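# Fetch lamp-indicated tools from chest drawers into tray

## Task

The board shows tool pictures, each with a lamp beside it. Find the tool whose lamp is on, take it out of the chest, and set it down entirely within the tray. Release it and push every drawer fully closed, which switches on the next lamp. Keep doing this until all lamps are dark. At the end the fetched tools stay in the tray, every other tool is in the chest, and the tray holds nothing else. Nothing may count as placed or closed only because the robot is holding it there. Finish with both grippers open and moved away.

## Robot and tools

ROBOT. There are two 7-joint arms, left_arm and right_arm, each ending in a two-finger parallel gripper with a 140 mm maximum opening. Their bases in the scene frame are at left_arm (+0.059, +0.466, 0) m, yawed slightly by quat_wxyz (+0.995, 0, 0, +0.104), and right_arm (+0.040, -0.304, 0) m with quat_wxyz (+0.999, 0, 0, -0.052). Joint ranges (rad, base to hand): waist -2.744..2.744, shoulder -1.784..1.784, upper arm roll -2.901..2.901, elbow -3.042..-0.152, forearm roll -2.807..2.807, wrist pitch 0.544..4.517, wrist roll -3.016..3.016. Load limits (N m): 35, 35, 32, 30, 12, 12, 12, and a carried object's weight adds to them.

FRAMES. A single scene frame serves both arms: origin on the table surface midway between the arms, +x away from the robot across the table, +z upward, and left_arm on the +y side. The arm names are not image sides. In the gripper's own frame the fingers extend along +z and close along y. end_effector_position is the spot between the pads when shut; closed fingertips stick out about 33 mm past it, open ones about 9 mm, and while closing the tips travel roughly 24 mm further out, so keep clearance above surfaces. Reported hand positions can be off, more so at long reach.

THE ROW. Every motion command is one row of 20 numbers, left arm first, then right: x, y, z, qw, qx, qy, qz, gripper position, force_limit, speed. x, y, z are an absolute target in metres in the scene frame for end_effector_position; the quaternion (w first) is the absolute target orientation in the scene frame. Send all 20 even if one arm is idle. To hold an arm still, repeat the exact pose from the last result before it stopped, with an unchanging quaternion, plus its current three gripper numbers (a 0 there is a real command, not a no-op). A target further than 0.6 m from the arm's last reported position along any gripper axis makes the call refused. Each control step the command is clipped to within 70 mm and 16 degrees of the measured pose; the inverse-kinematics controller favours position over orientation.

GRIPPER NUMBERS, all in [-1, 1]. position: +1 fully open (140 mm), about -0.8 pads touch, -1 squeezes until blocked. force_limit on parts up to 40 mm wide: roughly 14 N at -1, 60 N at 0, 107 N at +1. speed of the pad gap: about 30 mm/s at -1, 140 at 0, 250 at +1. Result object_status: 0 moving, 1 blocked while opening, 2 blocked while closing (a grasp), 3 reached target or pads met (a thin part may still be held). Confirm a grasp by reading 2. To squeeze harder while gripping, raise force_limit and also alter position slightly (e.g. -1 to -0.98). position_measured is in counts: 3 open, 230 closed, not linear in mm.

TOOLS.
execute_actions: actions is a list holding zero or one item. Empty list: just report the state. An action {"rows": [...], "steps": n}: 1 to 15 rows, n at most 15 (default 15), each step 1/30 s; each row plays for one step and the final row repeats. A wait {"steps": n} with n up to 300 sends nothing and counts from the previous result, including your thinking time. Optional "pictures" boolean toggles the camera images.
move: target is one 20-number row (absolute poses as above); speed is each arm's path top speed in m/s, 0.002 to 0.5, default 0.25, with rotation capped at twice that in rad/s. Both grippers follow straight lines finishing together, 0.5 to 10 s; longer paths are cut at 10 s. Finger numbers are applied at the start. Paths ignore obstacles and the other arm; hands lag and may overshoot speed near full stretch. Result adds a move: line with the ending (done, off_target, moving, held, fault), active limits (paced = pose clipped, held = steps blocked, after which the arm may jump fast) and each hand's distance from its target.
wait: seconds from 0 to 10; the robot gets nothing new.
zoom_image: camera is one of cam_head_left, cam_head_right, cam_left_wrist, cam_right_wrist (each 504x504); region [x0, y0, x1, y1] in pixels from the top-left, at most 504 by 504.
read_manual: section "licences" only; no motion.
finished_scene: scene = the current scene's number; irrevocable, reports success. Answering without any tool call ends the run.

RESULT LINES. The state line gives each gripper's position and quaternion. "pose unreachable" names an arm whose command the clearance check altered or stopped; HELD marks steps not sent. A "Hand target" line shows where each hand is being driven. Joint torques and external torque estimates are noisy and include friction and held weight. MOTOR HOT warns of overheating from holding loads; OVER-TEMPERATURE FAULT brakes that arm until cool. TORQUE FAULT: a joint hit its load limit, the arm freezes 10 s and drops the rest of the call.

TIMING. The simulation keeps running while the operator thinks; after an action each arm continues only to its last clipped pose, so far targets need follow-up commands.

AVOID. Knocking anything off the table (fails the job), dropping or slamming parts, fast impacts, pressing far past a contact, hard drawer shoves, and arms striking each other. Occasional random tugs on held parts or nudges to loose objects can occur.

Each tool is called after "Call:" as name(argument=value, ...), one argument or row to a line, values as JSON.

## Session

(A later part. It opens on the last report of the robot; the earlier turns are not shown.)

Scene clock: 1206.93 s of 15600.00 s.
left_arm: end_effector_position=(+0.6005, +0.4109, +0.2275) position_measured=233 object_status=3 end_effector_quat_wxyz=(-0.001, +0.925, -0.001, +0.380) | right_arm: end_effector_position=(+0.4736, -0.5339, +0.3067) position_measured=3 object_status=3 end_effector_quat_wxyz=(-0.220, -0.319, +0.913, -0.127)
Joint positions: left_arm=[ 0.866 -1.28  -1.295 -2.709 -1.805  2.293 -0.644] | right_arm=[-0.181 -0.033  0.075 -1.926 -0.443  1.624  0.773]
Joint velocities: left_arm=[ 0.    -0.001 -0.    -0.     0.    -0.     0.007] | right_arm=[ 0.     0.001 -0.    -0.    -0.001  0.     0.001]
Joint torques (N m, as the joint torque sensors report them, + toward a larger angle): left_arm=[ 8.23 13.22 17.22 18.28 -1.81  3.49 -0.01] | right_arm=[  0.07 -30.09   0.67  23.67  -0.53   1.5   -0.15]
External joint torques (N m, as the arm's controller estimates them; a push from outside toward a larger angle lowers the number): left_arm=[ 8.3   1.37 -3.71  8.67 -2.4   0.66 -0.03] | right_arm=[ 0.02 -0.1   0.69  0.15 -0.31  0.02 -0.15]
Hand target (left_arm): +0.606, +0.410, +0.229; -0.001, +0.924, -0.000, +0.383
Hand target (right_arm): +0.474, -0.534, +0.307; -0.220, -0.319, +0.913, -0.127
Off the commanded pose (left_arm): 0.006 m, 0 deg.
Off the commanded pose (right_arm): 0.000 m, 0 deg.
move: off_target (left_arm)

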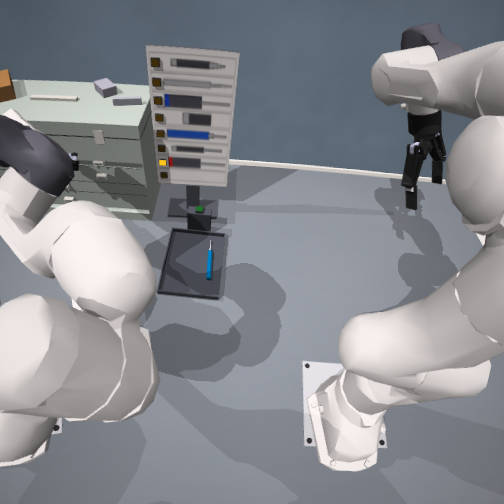

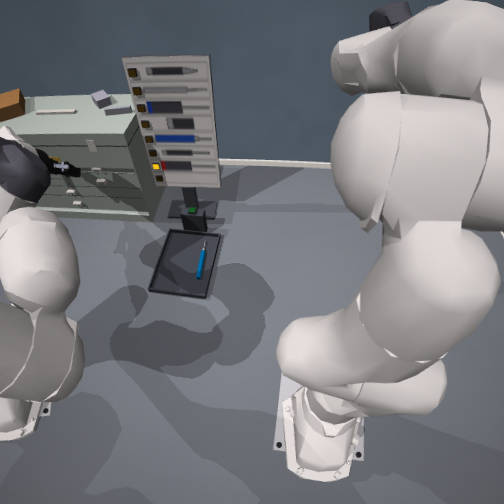

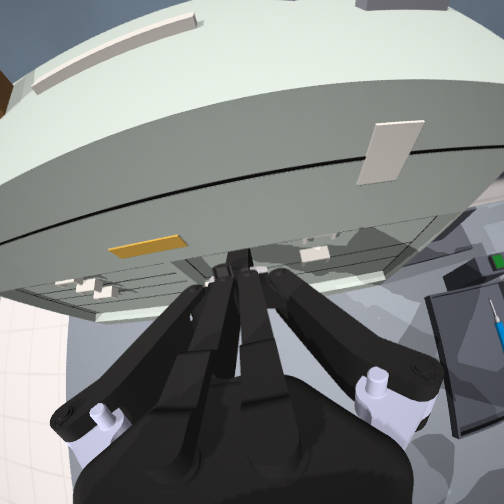

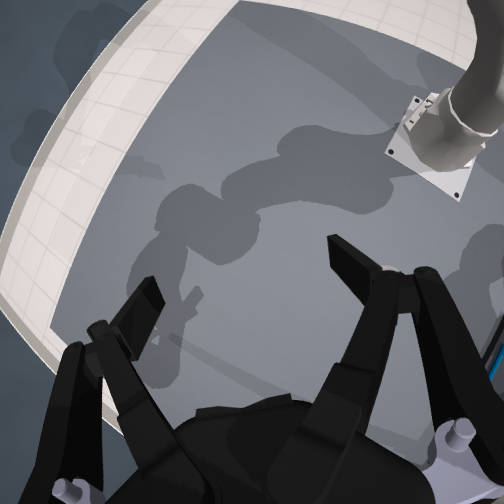

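Now row 7 (W2).

Call:
move(
  target=[0.555,0.475,0.12,0,0.954,0,0.301,0,0,0,0.4736,-0.5339,0.3067,-0.220,-0.319,0.913,-0.127,1,0,0],
  speed=0.15,
)

Call:
move(
  target=[0.570,0.475,0.087,0,0.954,0,0.301,0,0,0,0.4736,-0.5339,0.3067,-0.220,-0.319,0.913,-0.127,1,0,0],
  speed=0.1,
)

Call:
move(
  target=[0.598,0.475,0.085,0,0.954,0,0.301,0,0,0,0.4736,-0.5339,0.3067,-0.220,-0.319,0.913,-0.127,1,0,0],
  speed=0.05,
)

Call:
move(
  target=[0.598,0.475,0.085,0,0.954,0,0.301,-1,0,-0.5,0.4736,-0.5339,0.3067,-0.220,-0.319,0.913,-0.127,1,0,0],
  speed=0.05,
)

Scene clock: 1219.23 s of 15600.00 s.
left_arm: end_effector_position=(+0.5573, +0.4749, +0.1215) position_measured=129 object_status=3 end_effector_quat_wxyz=(-0.002, +0.953, +0.007, +0.303) | right_arm: end_effector_position=(+0.4736, -0.5339, +0.3067) position_measured=3 object_status=3 end_effector_quat_wxyz=(-0.220, -0.319, +0.913, -0.127)
Joint positions: left_arm=[ 1.023 -1.201 -1.455 -2.783 -1.907  2.229 -0.451] | right_arm=[-0.181 -0.033  0.075 -1.926 -0.443  1.624  0.773]
Joint velocities: left_arm=[ 0.001 -0.001  0.     0.001 -0.002 -0.001  0.03 ] | right_arm=[ 0.001 -0.     0.     0.     0.    -0.    -0.002]
Joint torques (N m, as the joint torque sensors report them, + toward a larger angle): left_arm=[ 1.62 11.14 19.65  6.29 -0.08  2.3   0.33] | right_arm=[ -0.35 -29.62   0.73  23.42  -0.55   1.48  -0.14]
External joint torques (N m, as the arm's controller estimates them; a push from outside toward a larger angle lowers the number): left_arm=[ 1.63 -0.44 -0.03 -0.94 -0.54 -0.37  0.32] | right_arm=[-0.37  0.58  0.78 -0.22 -0.32 -0.02 -0.14]
Hand target (left_arm): +0.557, +0.476, +0.121; -0.003, +0.953, +0.002, +0.303
Hand target (right_arm): +0.474, -0.534, +0.307; -0.220, -0.319, +0.913, -0.127
Off the commanded pose (left_arm): 0.003 m, 1 deg.
Off the commanded pose (right_arm): 0.000 m, 0 deg.
After step 90, 7.73 s passed at rest.
move: done

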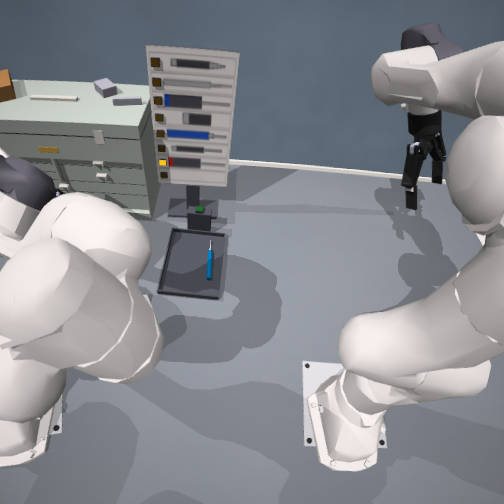

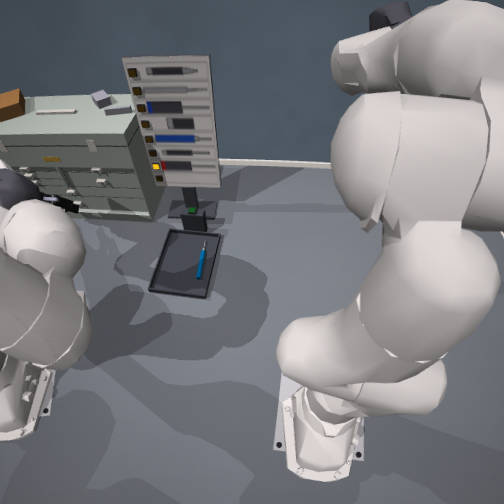

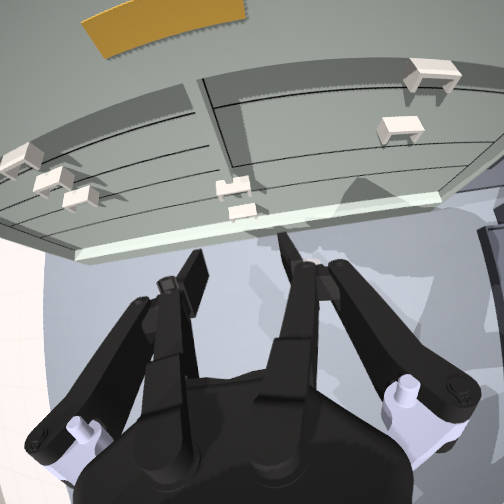

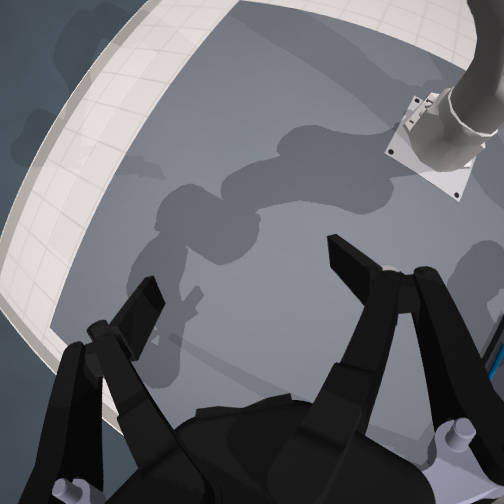

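Scene clock: 1220.03 s of 15600.00 s.
left_arm: end_effector_position=(+0.5697, +0.4763, +0.0883) position_measured=129 object_status=3 end_effector_quat_wxyz=(-0.001, +0.954, +0.006, +0.301) | right_arm: end_effector_position=(+0.4736, -0.5339, +0.3067) position_measured=3 object_status=3 end_effector_quat_wxyz=(-0.220, -0.319, +0.913, -0.127)
Joint positions: left_arm=[ 1.115 -1.211 -1.577 -2.735 -2.023  2.228 -0.4  ] | right_arm=[-0.181 -0.033  0.075 -1.926 -0.443  1.624  0.773]
Joint velocities: left_arm=[ 0.003 -0.009 -0.004 -0.    -0.023 -0.006  0.036] | right_arm=[-0.     0.     0.    -0.     0.001 -0.    -0.001]
Joint torques (N m, as the joint torque sensors report them, + toward a larger angle): left_arm=[ 0.75 12.29 20.46  6.22  0.05  2.25  0.29] | right_arm=[ -0.14 -30.05   0.71  23.64  -0.54   1.46  -0.15]
External joint torques (N m, as the arm's controller estimates them; a push from outside toward a larger angle lowers the number): left_arm=[ 0.76 -0.97 -0.41  1.24 -0.4  -0.36  0.28] | right_arm=[-0.1   0.2   0.82  0.01 -0.31 -0.02 -0.16]
Hand target (left_arm): +0.571, +0.475, +0.088; -0.001, +0.954, -0.000, +0.301
Hand target (right_arm): +0.474, -0.534, +0.307; -0.220, -0.319, +0.913, -0.127
Off the commanded pose (left_arm): 0.002 m, 1 deg.
Off the commanded pose (right_arm): 0.000 m, 0 deg.
move: done

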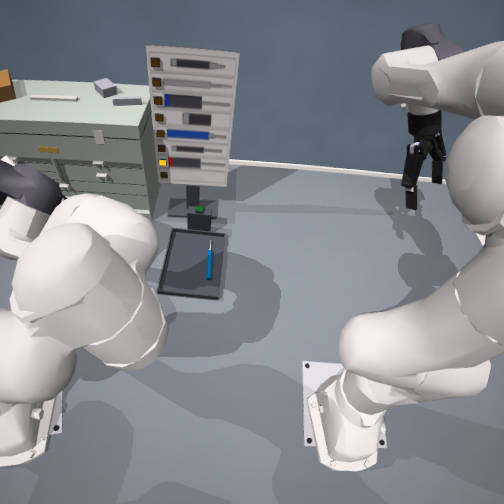

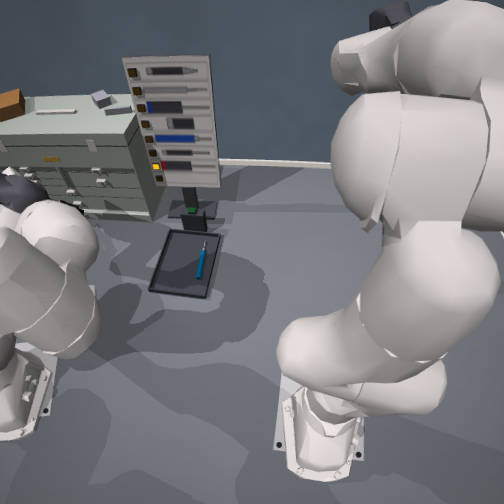

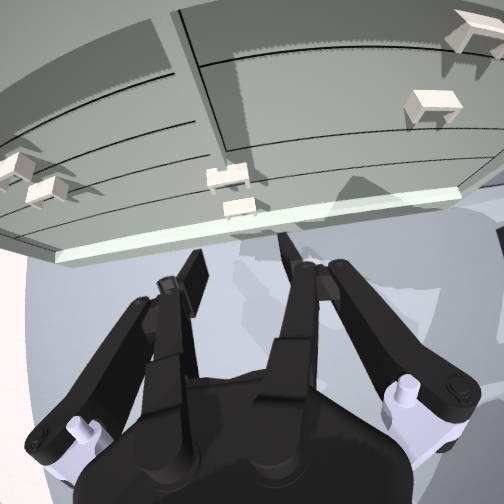

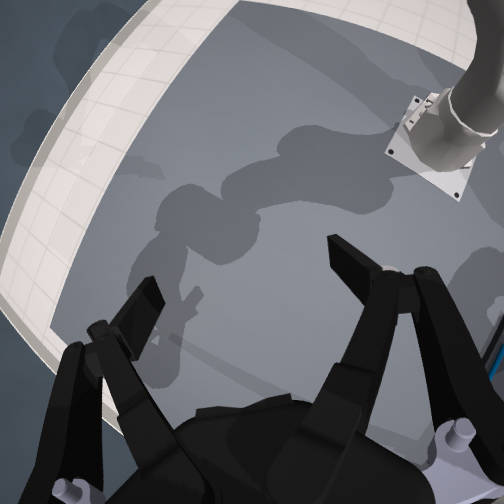

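Scene clock: 1220.90 s of 15600.00 s.
left_arm: end_effector_position=(+0.5974, +0.4756, +0.0861) position_measured=129 object_status=3 end_effector_quat_wxyz=(-0.001, +0.954, +0.003, +0.301) | right_arm: end_effector_position=(+0.4736, -0.5339, +0.3067) position_measured=3 object_status=3 end_effector_quat_wxyz=(-0.220, -0.319, +0.913, -0.127)
Joint positions: left_arm=[ 1.202 -1.214 -1.607 -2.651 -2.023  2.226 -0.395] | right_arm=[-0.181 -0.033  0.075 -1.926 -0.443  1.624  0.773]
Joint velocities: left_arm=[ 0.003 -0.    -0.003  0.004 -0.     0.     0.003] | right_arm=[ 0.001 -0.     0.001  0.001 -0.    -0.002  0.   ]
Joint torques (N m, as the joint torque sensors report them, + toward a larger angle): left_arm=[ 1.22 14.57 22.02  6.04  0.33  2.29  0.04] | right_arm=[ -0.66 -29.73   0.91  23.53  -0.55   1.48  -0.15]
External joint torques (N m, as the arm's controller estimates them; a push from outside toward a larger angle lowers the number): left_arm=[ 1.24 -0.17 -0.31  1.12 -0.12 -0.31  0.03] | right_arm=[-0.78  0.47  0.86 -0.11 -0.33 -0.02 -0.16]
Hand target (left_arm): +0.598, +0.475, +0.085; -0.001, +0.954, -0.000, +0.301
Hand target (right_arm): +0.474, -0.534, +0.307; -0.220, -0.319, +0.913, -0.127
Off the commanded pose (left_arm): 0.001 m, 0 deg.
Off the commanded pose (right_arm): 0.000 m, 0 deg.
move: done

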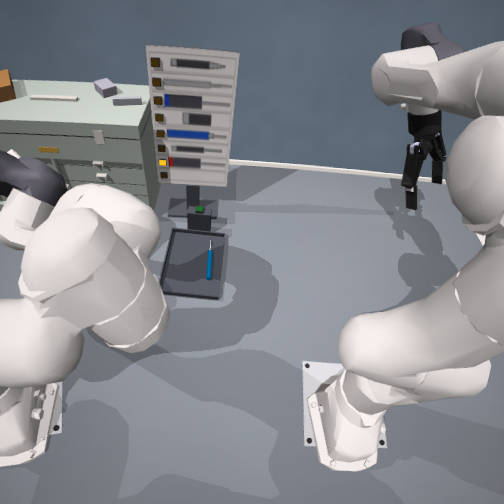

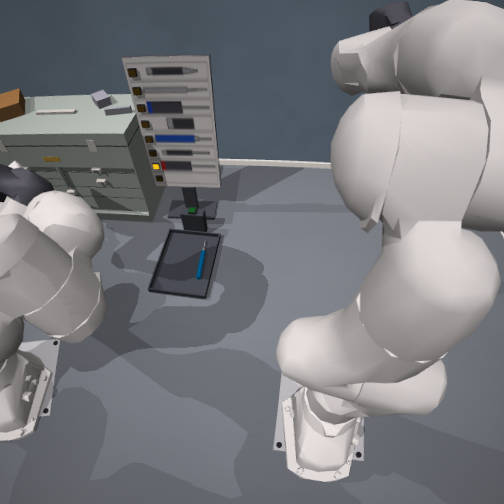

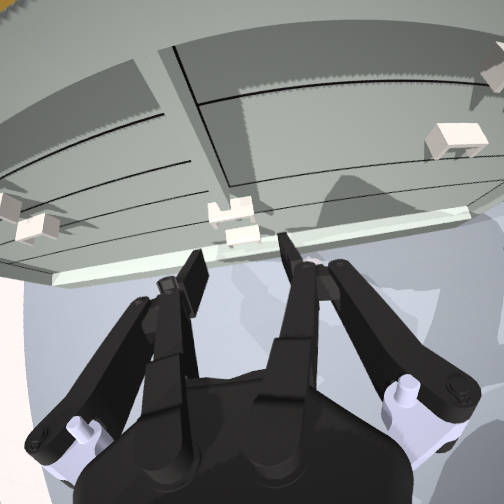

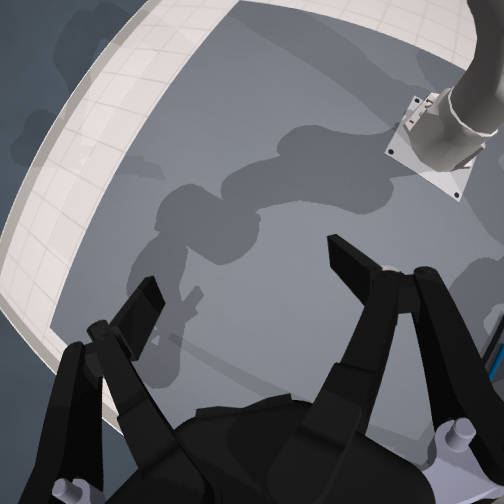

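Scene clock: 1221.60 s of 15600.00 s.
left_arm: end_effector_position=(+0.5985, +0.4713, +0.0854) position_measured=193 object_status=2 end_effector_quat_wxyz=(+0.003, +0.954, -0.001, +0.301) | right_arm: end_effector_position=(+0.4736, -0.5339, +0.3067) position_measured=3 object_status=3 end_effector_quat_wxyz=(-0.220, -0.319, +0.913, -0.127)
Joint positions: left_arm=[ 1.201 -1.214 -1.607 -2.648 -2.024  2.22  -0.394] | right_arm=[-0.181 -0.033  0.075 -1.926 -0.443  1.624  0.773]
Joint velocities: left_arm=[-0.001 -0.001 -0.001  0.     0.     0.     0.003] | right_arm=[ 0.     0.     0.    -0.    -0.    -0.001 -0.   ]
Joint torques (N m, as the joint torque sensors report them, + toward a larger angle): left_arm=[ 2.4  13.39 22.18  3.97  0.07  2.96  0.17] | right_arm=[ -0.22 -29.65   1.16  23.87  -0.5    1.49  -0.15]
External joint torques (N m, as the arm's controller estimates them; a push from outside toward a larger angle lowers the number): left_arm=[ 2.41 -1.4  -0.3  -1.08 -0.36  0.37  0.16] | right_arm=[-0.22  0.55  1.23  0.25 -0.27  0.   -0.16]
Hand target (left_arm): +0.598, +0.475, +0.085; -0.000, +0.954, -0.000, +0.301
Hand target (right_arm): +0.474, -0.534, +0.307; -0.220, -0.319, +0.913, -0.127
Off the commanded pose (left_arm): 0.004 m, 0 deg.
Off the commanded pose (right_arm): 0.000 m, 0 deg.
move: off_target (left_arm)

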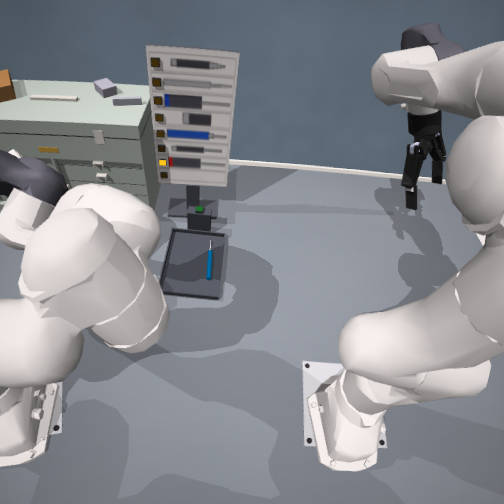

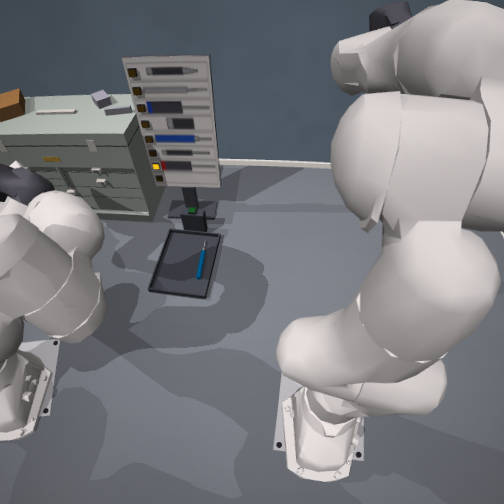

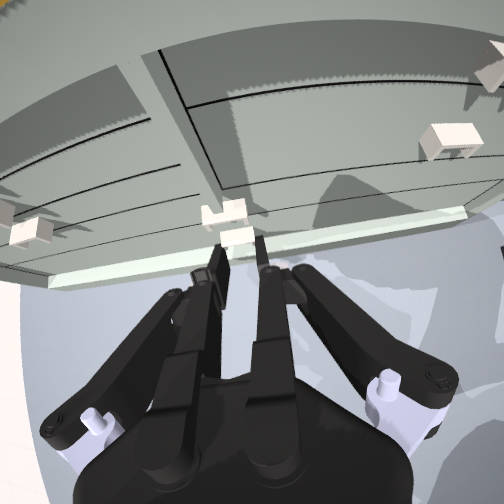

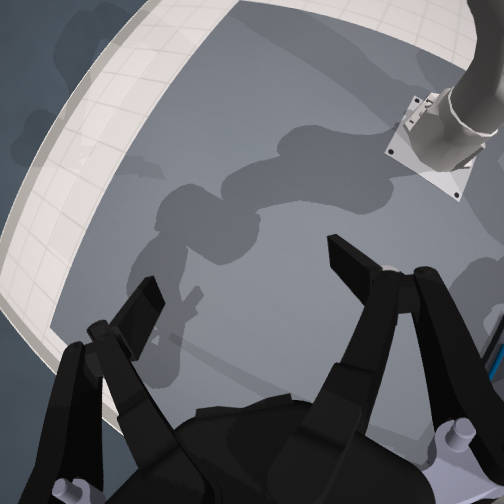

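Call:
move(
  target=[0.435,0.473,0.092,0,0.991,0,0.131,-1,0,-0.5,0.4736,-0.5339,0.3067,-0.220,-0.319,0.913,-0.127,1,0,0],
  speed=0.07,
)

Call:
move(
  target=[0.435,0.473,0.095,0,0.991,0,0.131,0,0,0,0.4736,-0.5339,0.3067,-0.220,-0.319,0.913,-0.127,1,0,0],
  speed=0.07,
)

Call:
move(
  target=[0.435,0.473,0.16,0,0.991,0,0.131,0,0,0,0.4736,-0.5339,0.3067,-0.220,-0.319,0.913,-0.127,1,0,0],
  speed=0.1,
)

Call:
move(
  target=[0.46,0.35,0.17,0,0.991,0,0.131,0,0,0,0.4736,-0.5339,0.3067,-0.220,-0.319,0.913,-0.127,1,0,0],
  speed=0.12,
)

Scene clock: 1240.00 s of 15600.00 s.
left_arm: end_effector_position=(+0.4349, +0.4760, +0.0889) position_measured=193 object_status=2 end_effector_quat_wxyz=(-0.003, +0.991, +0.000, +0.132) | right_arm: end_effector_position=(+0.4736, -0.5339, +0.3067) position_measured=3 object_status=3 end_effector_quat_wxyz=(-0.220, -0.319, +0.913, -0.127)
Joint positions: left_arm=[ 0.857 -1.169 -1.29  -2.91  -1.422  2.074 -0.655] | right_arm=[-0.181 -0.033  0.075 -1.926 -0.443  1.624  0.773]
Joint velocities: left_arm=[-0.007  0.002  0.005 -0.001  0.016 -0.002 -0.028] | right_arm=[-0.    -0.    -0.001 -0.    -0.    -0.     0.   ]
Joint torques (N m, as the joint torque sensors report them, + toward a larger angle): left_arm=[-4.04 10.6  18.94  9.73  1.06  1.42 -0.25] | right_arm=[ -0.12 -29.65   0.88  23.85  -0.52   1.44  -0.12]
External joint torques (N m, as the arm's controller estimates them; a push from outside toward a larger angle lowers the number): left_arm=[-4.07  1.57  2.82 -0.13  0.48 -1.42 -0.25] | right_arm=[-0.18  0.53  0.89  0.25 -0.29 -0.05 -0.13]
Hand target (left_arm): +0.433, +0.472, +0.088; +0.002, +0.992, +0.004, +0.128
Hand target (right_arm): +0.474, -0.534, +0.307; -0.220, -0.319, +0.913, -0.127
Off the commanded pose (left_arm): 0.004 m, 0 deg.
Off the commanded pose (right_arm): 0.000 m, 0 deg.
After step 90, 12.50 s passed at rest.
move: off_target (left_arm)

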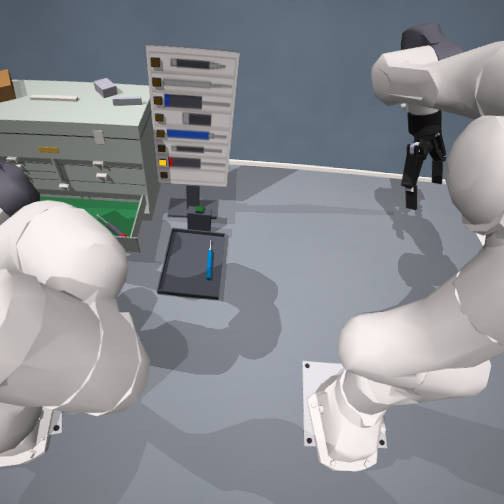

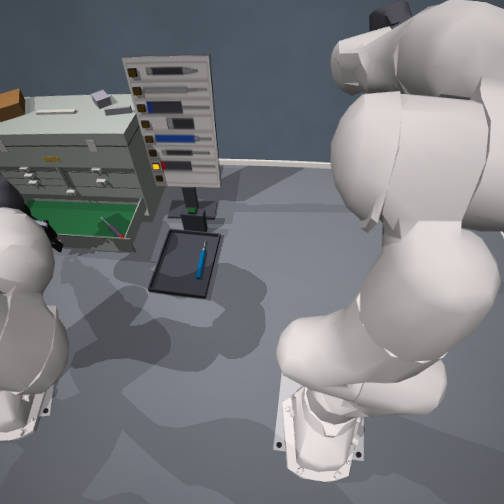

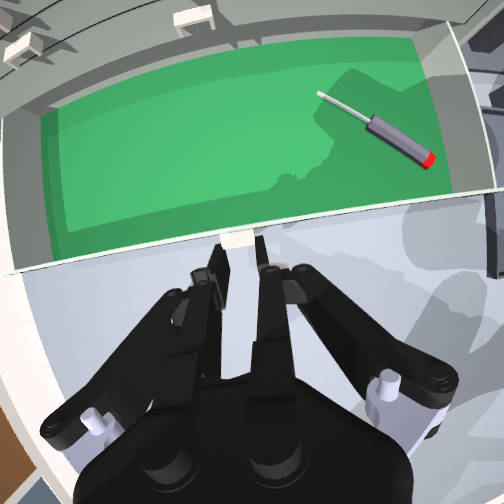

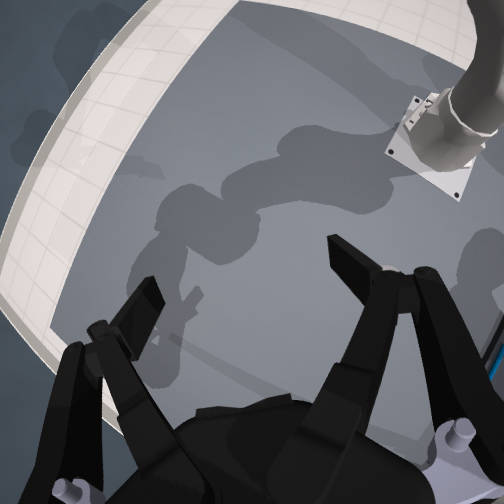

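Scene clock: 1240.70 s of 15600.00 s.
left_arm: end_effector_position=(+0.4348, +0.4747, +0.0944) position_measured=129 object_status=3 end_effector_quat_wxyz=(-0.001, +0.991, -0.001, +0.132) | right_arm: end_effector_position=(+0.4736, -0.5339, +0.3067) position_measured=3 object_status=3 end_effector_quat_wxyz=(-0.220, -0.319, +0.913, -0.127)
Joint positions: left_arm=[ 0.849 -1.171 -1.266 -2.908 -1.401  2.064 -0.66 ] | right_arm=[-0.181 -0.033  0.075 -1.926 -0.443  1.624  0.773]
Joint velocities: left_arm=[-0.001  0.     0.005 -0.001  0.01  -0.004 -0.007] | right_arm=[ 0.001  0.001  0.001 -0.002 -0.001 -0.    -0.   ]
Joint torques (N m, as the joint torque sensors report them, + toward a larger angle): left_arm=[-1.68  8.31 18.52 11.54  1.22  2.43 -0.19] | right_arm=[ -0.12 -29.79   0.88  23.46  -0.54   1.49  -0.18]
External joint torques (N m, as the arm's controller estimates them; a push from outside toward a larger angle lowers the number): left_arm=[-1.72 -0.57  2.43  1.28  0.64 -0.41 -0.2 ] | right_arm=[-0.22  0.38  0.86 -0.13 -0.32  0.   -0.19]
Hand target (left_arm): +0.435, +0.473, +0.095; +0.000, +0.991, -0.000, +0.131
Hand target (right_arm): +0.474, -0.534, +0.307; -0.220, -0.319, +0.913, -0.127
Off the commanded pose (left_arm): 0.002 m, 0 deg.
Off the commanded pose (right_arm): 0.000 m, 0 deg.
move: done

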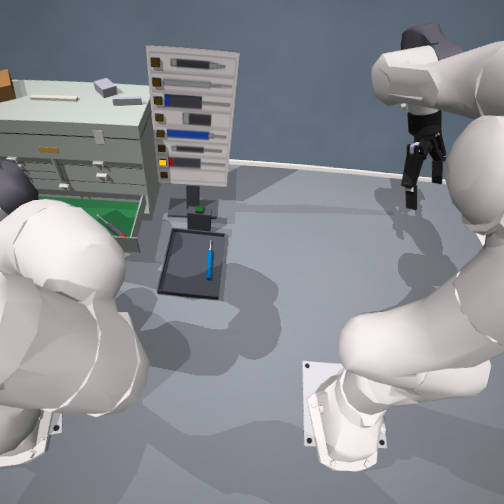

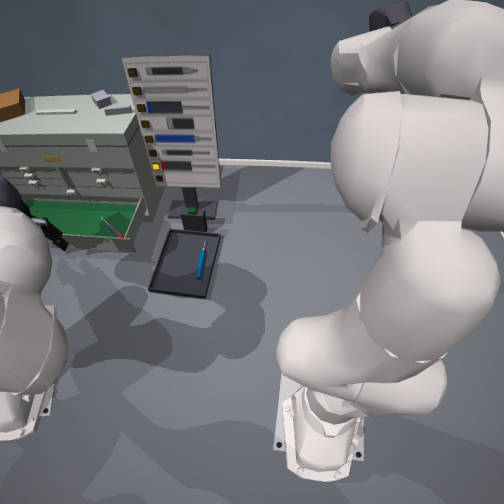

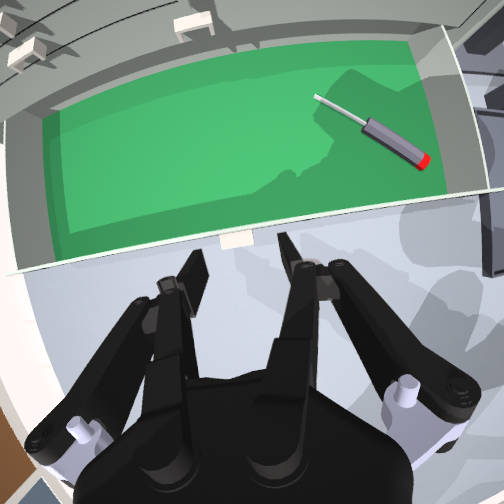

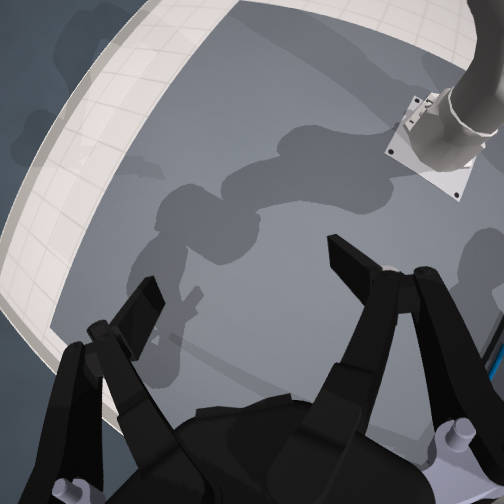

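Scene clock: 1241.90 s of 15600.00 s.
left_arm: end_effector_position=(+0.4345, +0.4733, +0.1585) position_measured=129 object_status=3 end_effector_quat_wxyz=(+0.001, +0.991, -0.004, +0.132) | right_arm: end_effector_position=(+0.4736, -0.5339, +0.3067) position_measured=3 object_status=3 end_effector_quat_wxyz=(-0.220, -0.319, +0.913, -0.127)
Joint positions: left_arm=[ 0.82  -1.237 -1.043 -2.861 -1.179  1.936 -0.728] | right_arm=[-0.181 -0.033  0.075 -1.926 -0.443  1.624  0.773]
Joint velocities: left_arm=[-0.001 -0.004  0.     0.001  0.003 -0.014 -0.018] | right_arm=[ 0.001  0.003 -0.    -0.001 -0.    -0.     0.   ]
Joint torques (N m, as the joint torque sensors report them, + toward a larger angle): left_arm=[-1.25  8.22 17.74 15.81  1.18  2.48 -0.23] | right_arm=[ -0.33 -29.79   0.95  23.87  -0.48   1.43  -0.14]
External joint torques (N m, as the arm's controller estimates them; a push from outside toward a larger angle lowers the number): left_arm=[-1.23 -0.54  2.    1.6   0.64 -0.38 -0.23] | right_arm=[-0.42  0.2   0.93  0.34 -0.27 -0.07 -0.15]
Hand target (left_arm): +0.434, +0.472, +0.159; +0.002, +0.991, -0.001, +0.131
Hand target (right_arm): +0.474, -0.534, +0.307; -0.220, -0.319, +0.913, -0.127
Off the commanded pose (left_arm): 0.002 m, 0 deg.
Off the commanded pose (right_arm): 0.000 m, 0 deg.
move: done

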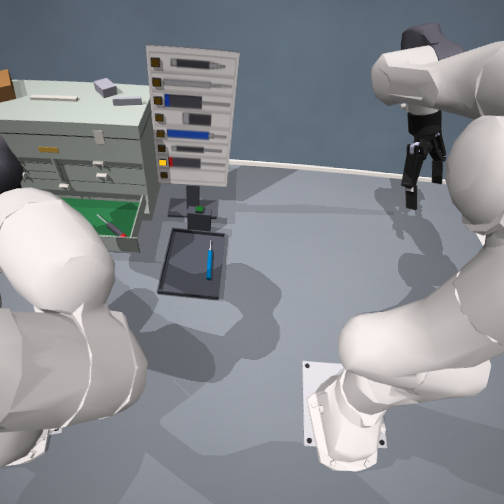

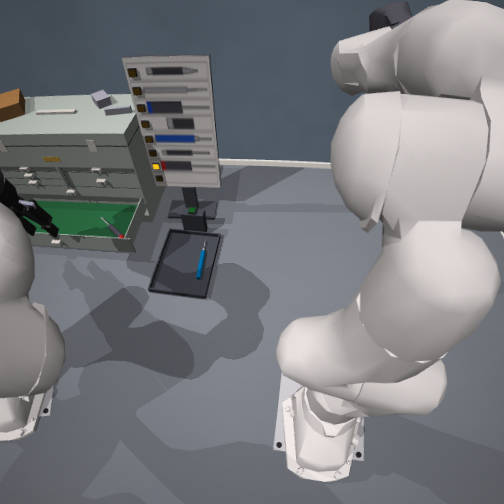

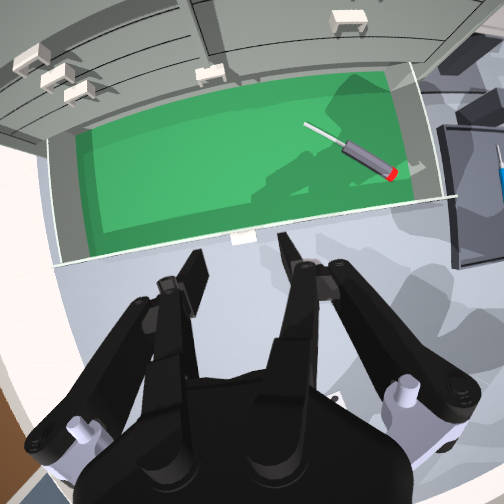

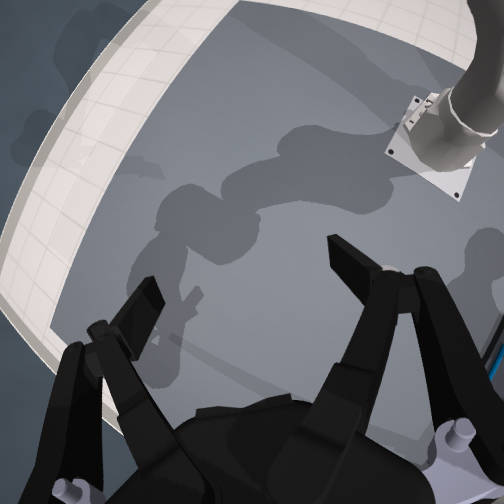

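Scene clock: 1243.70 s of 15600.00 s.
left_arm: end_effector_position=(+0.4587, +0.3527, +0.1716) position_measured=129 object_status=3 end_effector_quat_wxyz=(-0.002, +0.992, -0.006, +0.129) | right_arm: end_effector_position=(+0.4736, -0.5339, +0.3067) position_measured=3 object_status=3 end_effector_quat_wxyz=(-0.220, -0.319, +0.913, -0.127)
Joint positions: left_arm=[ 0.69  -1.335 -1.15  -2.711 -1.221  1.844 -1.033] | right_arm=[-0.181 -0.033  0.075 -1.926 -0.443  1.624  0.773]
Joint velocities: left_arm=[-0.     0.002  0.001  0.001  0.001  0.    -0.03 ] | right_arm=[ 0.001  0.    -0.001 -0.    -0.    -0.     0.   ]
Joint torques (N m, as the joint torque sensors report them, + toward a larger angle): left_arm=[-0.73 11.28 20.02 12.63  0.24  2.62 -0.26] | right_arm=[ -0.02 -29.58   0.72  23.69  -0.51   1.51  -0.12]
External joint torques (N m, as the arm's controller estimates them; a push from outside toward a larger angle lowers the number): left_arm=[-0.71 -0.81  0.14  1.26 -0.39 -0.37 -0.26] | right_arm=[ 0.04  0.46  0.86  0.16 -0.28  0.03 -0.13]
Hand target (left_arm): +0.459, +0.351, +0.171; -0.000, +0.992, -0.001, +0.129
Hand target (right_arm): +0.474, -0.534, +0.307; -0.220, -0.319, +0.913, -0.127
Off the commanded pose (left_arm): 0.003 m, 1 deg.
Off the commanded pose (right_arm): 0.000 m, 0 deg.
move: done

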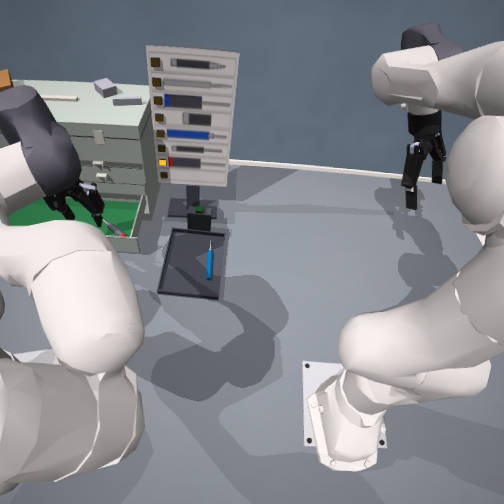

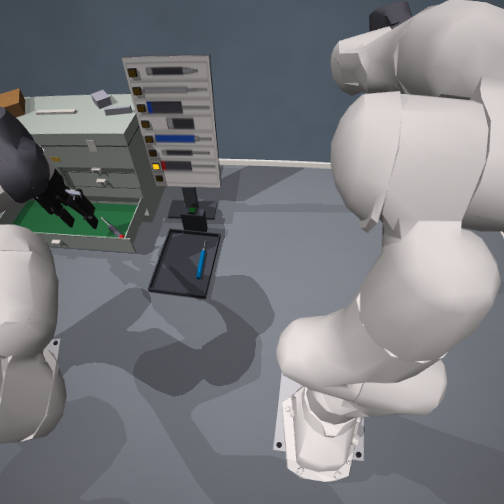

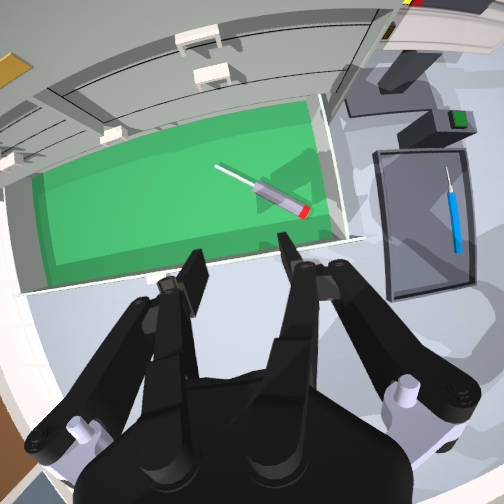

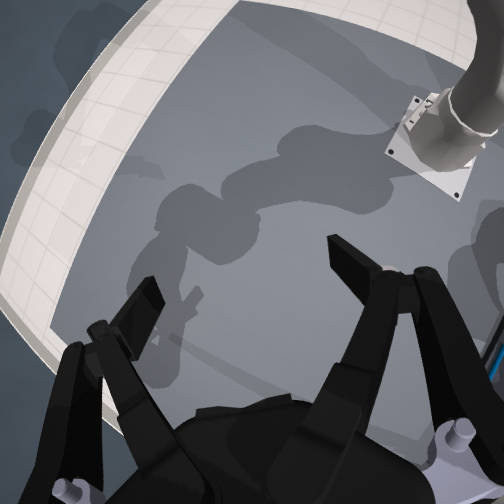

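Call:
move(
  target=[0.515,0.285,0.125,-0.0584,0.887,0.442,0.117,-0.2,0,0,0.4736,-0.5339,0.3067,-0.220,-0.319,0.913,-0.127,1,0,0],
  speed=0.15,
)

Scene clock: 1269.87 s of 15600.00 s.
left_arm: end_effector_position=(+0.5150, +0.2849, +0.1282) position_measured=154 object_status=3 end_effector_quat_wxyz=(-0.061, +0.890, +0.436, +0.121) | right_arm: end_effector_position=(+0.4736, -0.5339, +0.3067) position_measured=3 object_status=3 end_effector_quat_wxyz=(-0.220, -0.319, +0.913, -0.127)
Joint positions: left_arm=[ 0.921 -1.568 -1.374 -2.329 -1.28   1.657 -2.15 ] | right_arm=[-0.181 -0.033  0.075 -1.926 -0.443  1.624  0.773]
Joint velocities: left_arm=[ 0.     0.    -0.     0.001  0.    -0.    -0.031] | right_arm=[-0.001 -0.001 -0.     0.    -0.     0.    -0.001]
Joint torques (N m, as the joint torque sensors report them, + toward a larger angle): left_arm=[ 1.51 21.34 27.5   3.51  1.1   2.55 -0.14] | right_arm=[ -0.16 -29.57   0.98  23.78  -0.5    1.46  -0.09]
External joint torques (N m, as the arm's controller estimates them; a push from outside toward a larger angle lowers the number): left_arm=[ 1.57  0.13 -0.28  0.8  -0.11 -0.4  -0.14] | right_arm=[-0.14  0.62  1.07  0.17 -0.27 -0.03 -0.1 ]
Hand target (left_arm): +0.515, +0.285, +0.127; -0.061, +0.887, +0.442, +0.120
Hand target (right_arm): +0.474, -0.534, +0.307; -0.220, -0.319, +0.913, -0.127
Off the commanded pose (left_arm): 0.003 m, 1 deg.
Off the commanded pose (right_arm): 0.000 m, 0 deg.
After step 90, 19.27 s passed at rest.
move: done

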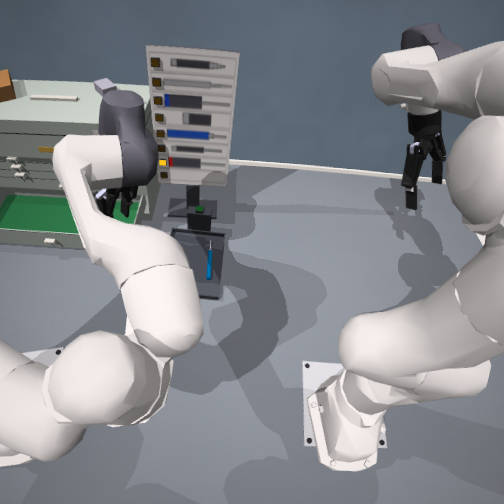

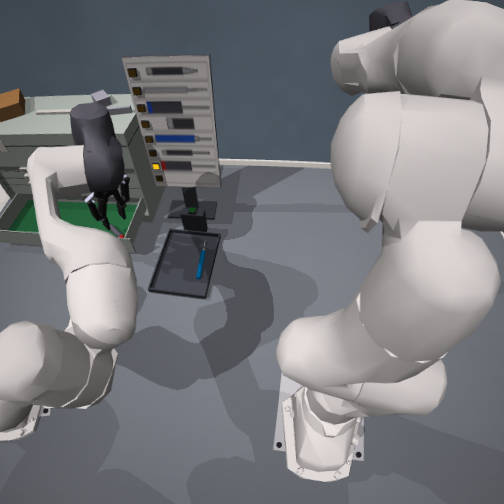

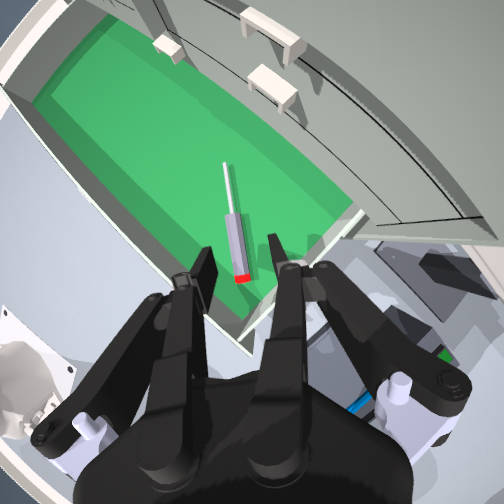

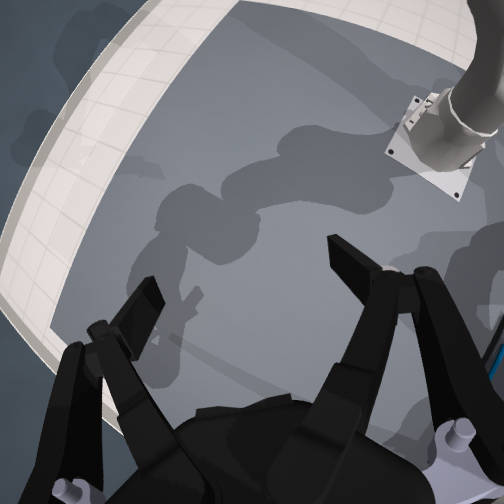

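Call:
move(
  target=[0.524,0.297,0.071,-0.0584,0.887,0.442,0.117,-0.2,0,0,0.4736,-0.5339,0.3067,-0.220,-0.319,0.913,-0.127,1,0,0],
  speed=0.05,
)

Call:
move(
  target=[0.524,0.297,0.071,-0.0584,0.887,0.442,0.117,-1,0,-0.5,0.4736,-0.5339,0.3067,-0.220,-0.319,0.913,-0.127,1,0,0],
  speed=0.05,
)

Scene clock: 1283.50 s of 15600.00 s.
left_arm: end_effector_position=(+0.5252, +0.2946, +0.0752) position_measured=154 object_status=3 end_effector_quat_wxyz=(-0.058, +0.887, +0.443, +0.119) | right_arm: end_effector_position=(+0.4736, -0.5339, +0.3067) position_measured=3 object_status=3 end_effector_quat_wxyz=(-0.220, -0.319, +0.913, -0.127)
Joint positions: left_arm=[ 0.945 -1.593 -1.493 -2.345 -1.391  1.725 -2.146] | right_arm=[-0.181 -0.033  0.075 -1.926 -0.443  1.624  0.773]
Joint velocities: left_arm=[-0.001 -0.    -0.003 -0.    -0.005  0.012  0.007] | right_arm=[ 0.001 -0.001  0.001  0.     0.001  0.     0.001]
Joint torques (N m, as the joint torque sensors report them, + toward a larger angle): left_arm=[ 2.14 20.95 23.67 -1.26  0.21  2.97  0.2 ] | right_arm=[  0.05 -29.71   0.9   23.54  -0.57   1.49  -0.11]
External joint torques (N m, as the arm's controller estimates them; a push from outside toward a larger angle lowers the number): left_arm=[ 2.25 -0.09 -4.47 -1.91 -0.97  0.01  0.19] | right_arm=[-0.08  0.54  0.85 -0.11 -0.35 -0.01 -0.12]
Hand target (left_arm): +0.525, +0.297, +0.072; -0.059, +0.887, +0.442, +0.118
Hand target (right_arm): +0.474, -0.534, +0.307; -0.220, -0.319, +0.913, -0.127
Off the commanded pose (left_arm): 0.005 m, 0 deg.
Off the commanded pose (right_arm): 0.000 m, 0 deg.
After step 90, 9.10 s passed at rest.
move: off_target (left_arm)

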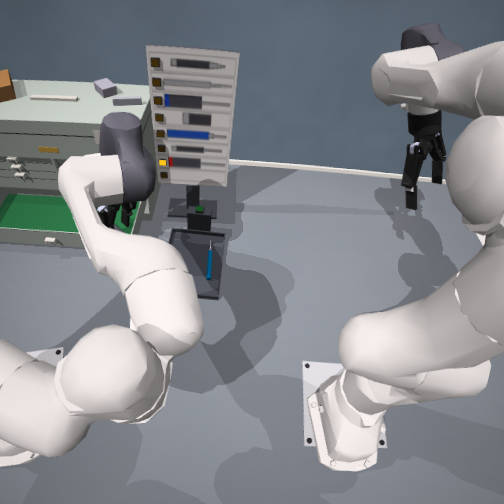

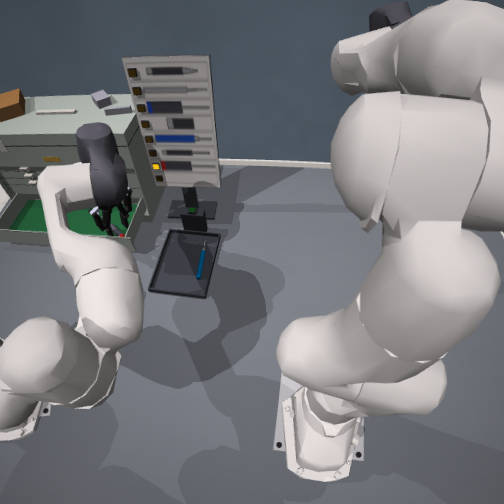

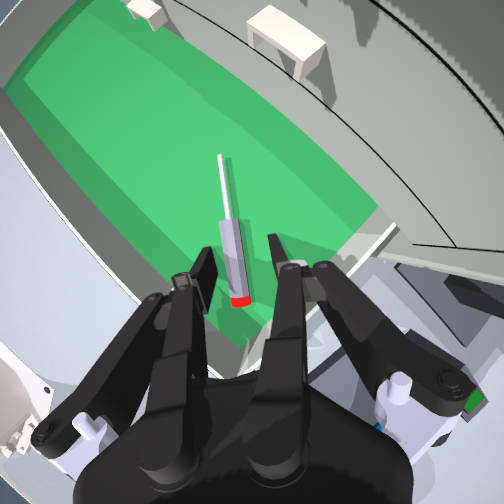

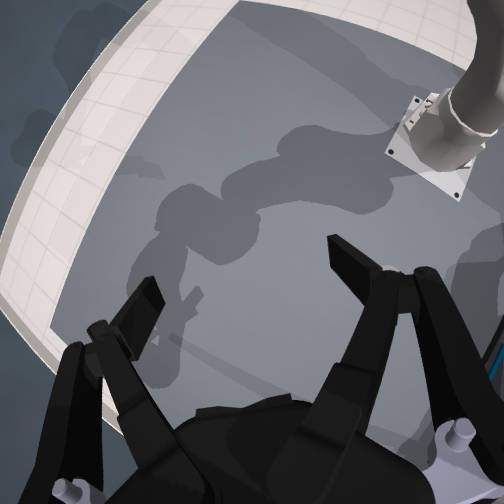

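Scene clock: 1284.20 s of 15600.00 s.
left_arm: end_effector_position=(+0.5284, +0.2936, +0.0769) position_measured=211 object_status=2 end_effector_quat_wxyz=(-0.054, +0.887, +0.442, +0.123) | right_arm: end_effector_position=(+0.4736, -0.5339, +0.3067) position_measured=3 object_status=3 end_effector_quat_wxyz=(-0.220, -0.319, +0.913, -0.127)
Joint positions: left_arm=[ 0.945 -1.59  -1.492 -2.345 -1.396  1.736 -2.145] | right_arm=[-0.181 -0.033  0.075 -1.926 -0.443  1.624  0.773]
Joint velocities: left_arm=[-0.001  0.004 -0.002 -0.002 -0.     0.005  0.001] | right_arm=[-0.001 -0.001 -0.002  0.001  0.     0.001  0.   ]
Joint torques (N m, as the joint torque sensors report them, + toward a larger angle): left_arm=[ 0.7  22.33 22.88 -2.29  1.49  2.26  0.27] | right_arm=[ -0.13 -29.85   0.73  23.85  -0.55   1.5   -0.12]
External joint torques (N m, as the arm's controller estimates them; a push from outside toward a larger angle lowers the number): left_arm=[ 0.83  1.42 -5.19 -3.03  0.34 -0.71  0.26] | right_arm=[-0.03  0.49  0.9   0.12 -0.31  0.01 -0.13]
Hand target (left_arm): +0.524, +0.297, +0.071; -0.058, +0.887, +0.442, +0.117
Hand target (right_arm): +0.474, -0.534, +0.307; -0.220, -0.319, +0.913, -0.127
Off the commanded pose (left_arm): 0.008 m, 1 deg.
Off the commanded pose (right_arm): 0.000 m, 0 deg.
move: off_target (left_arm)

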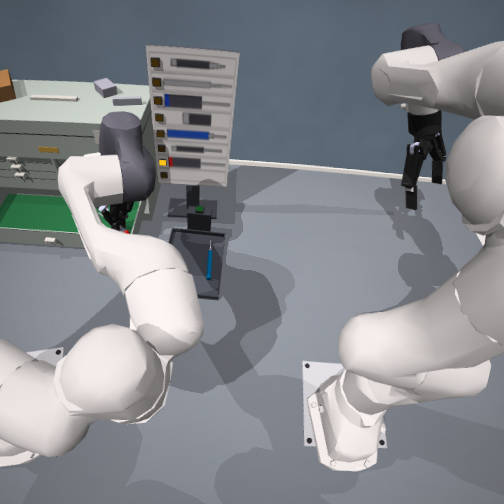

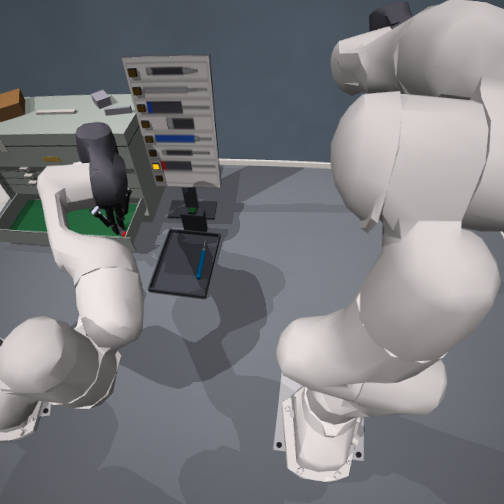

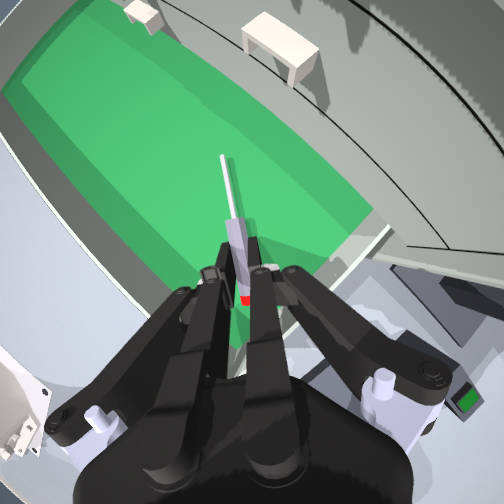

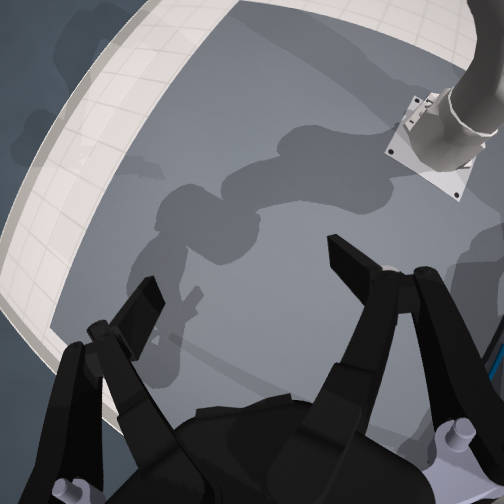

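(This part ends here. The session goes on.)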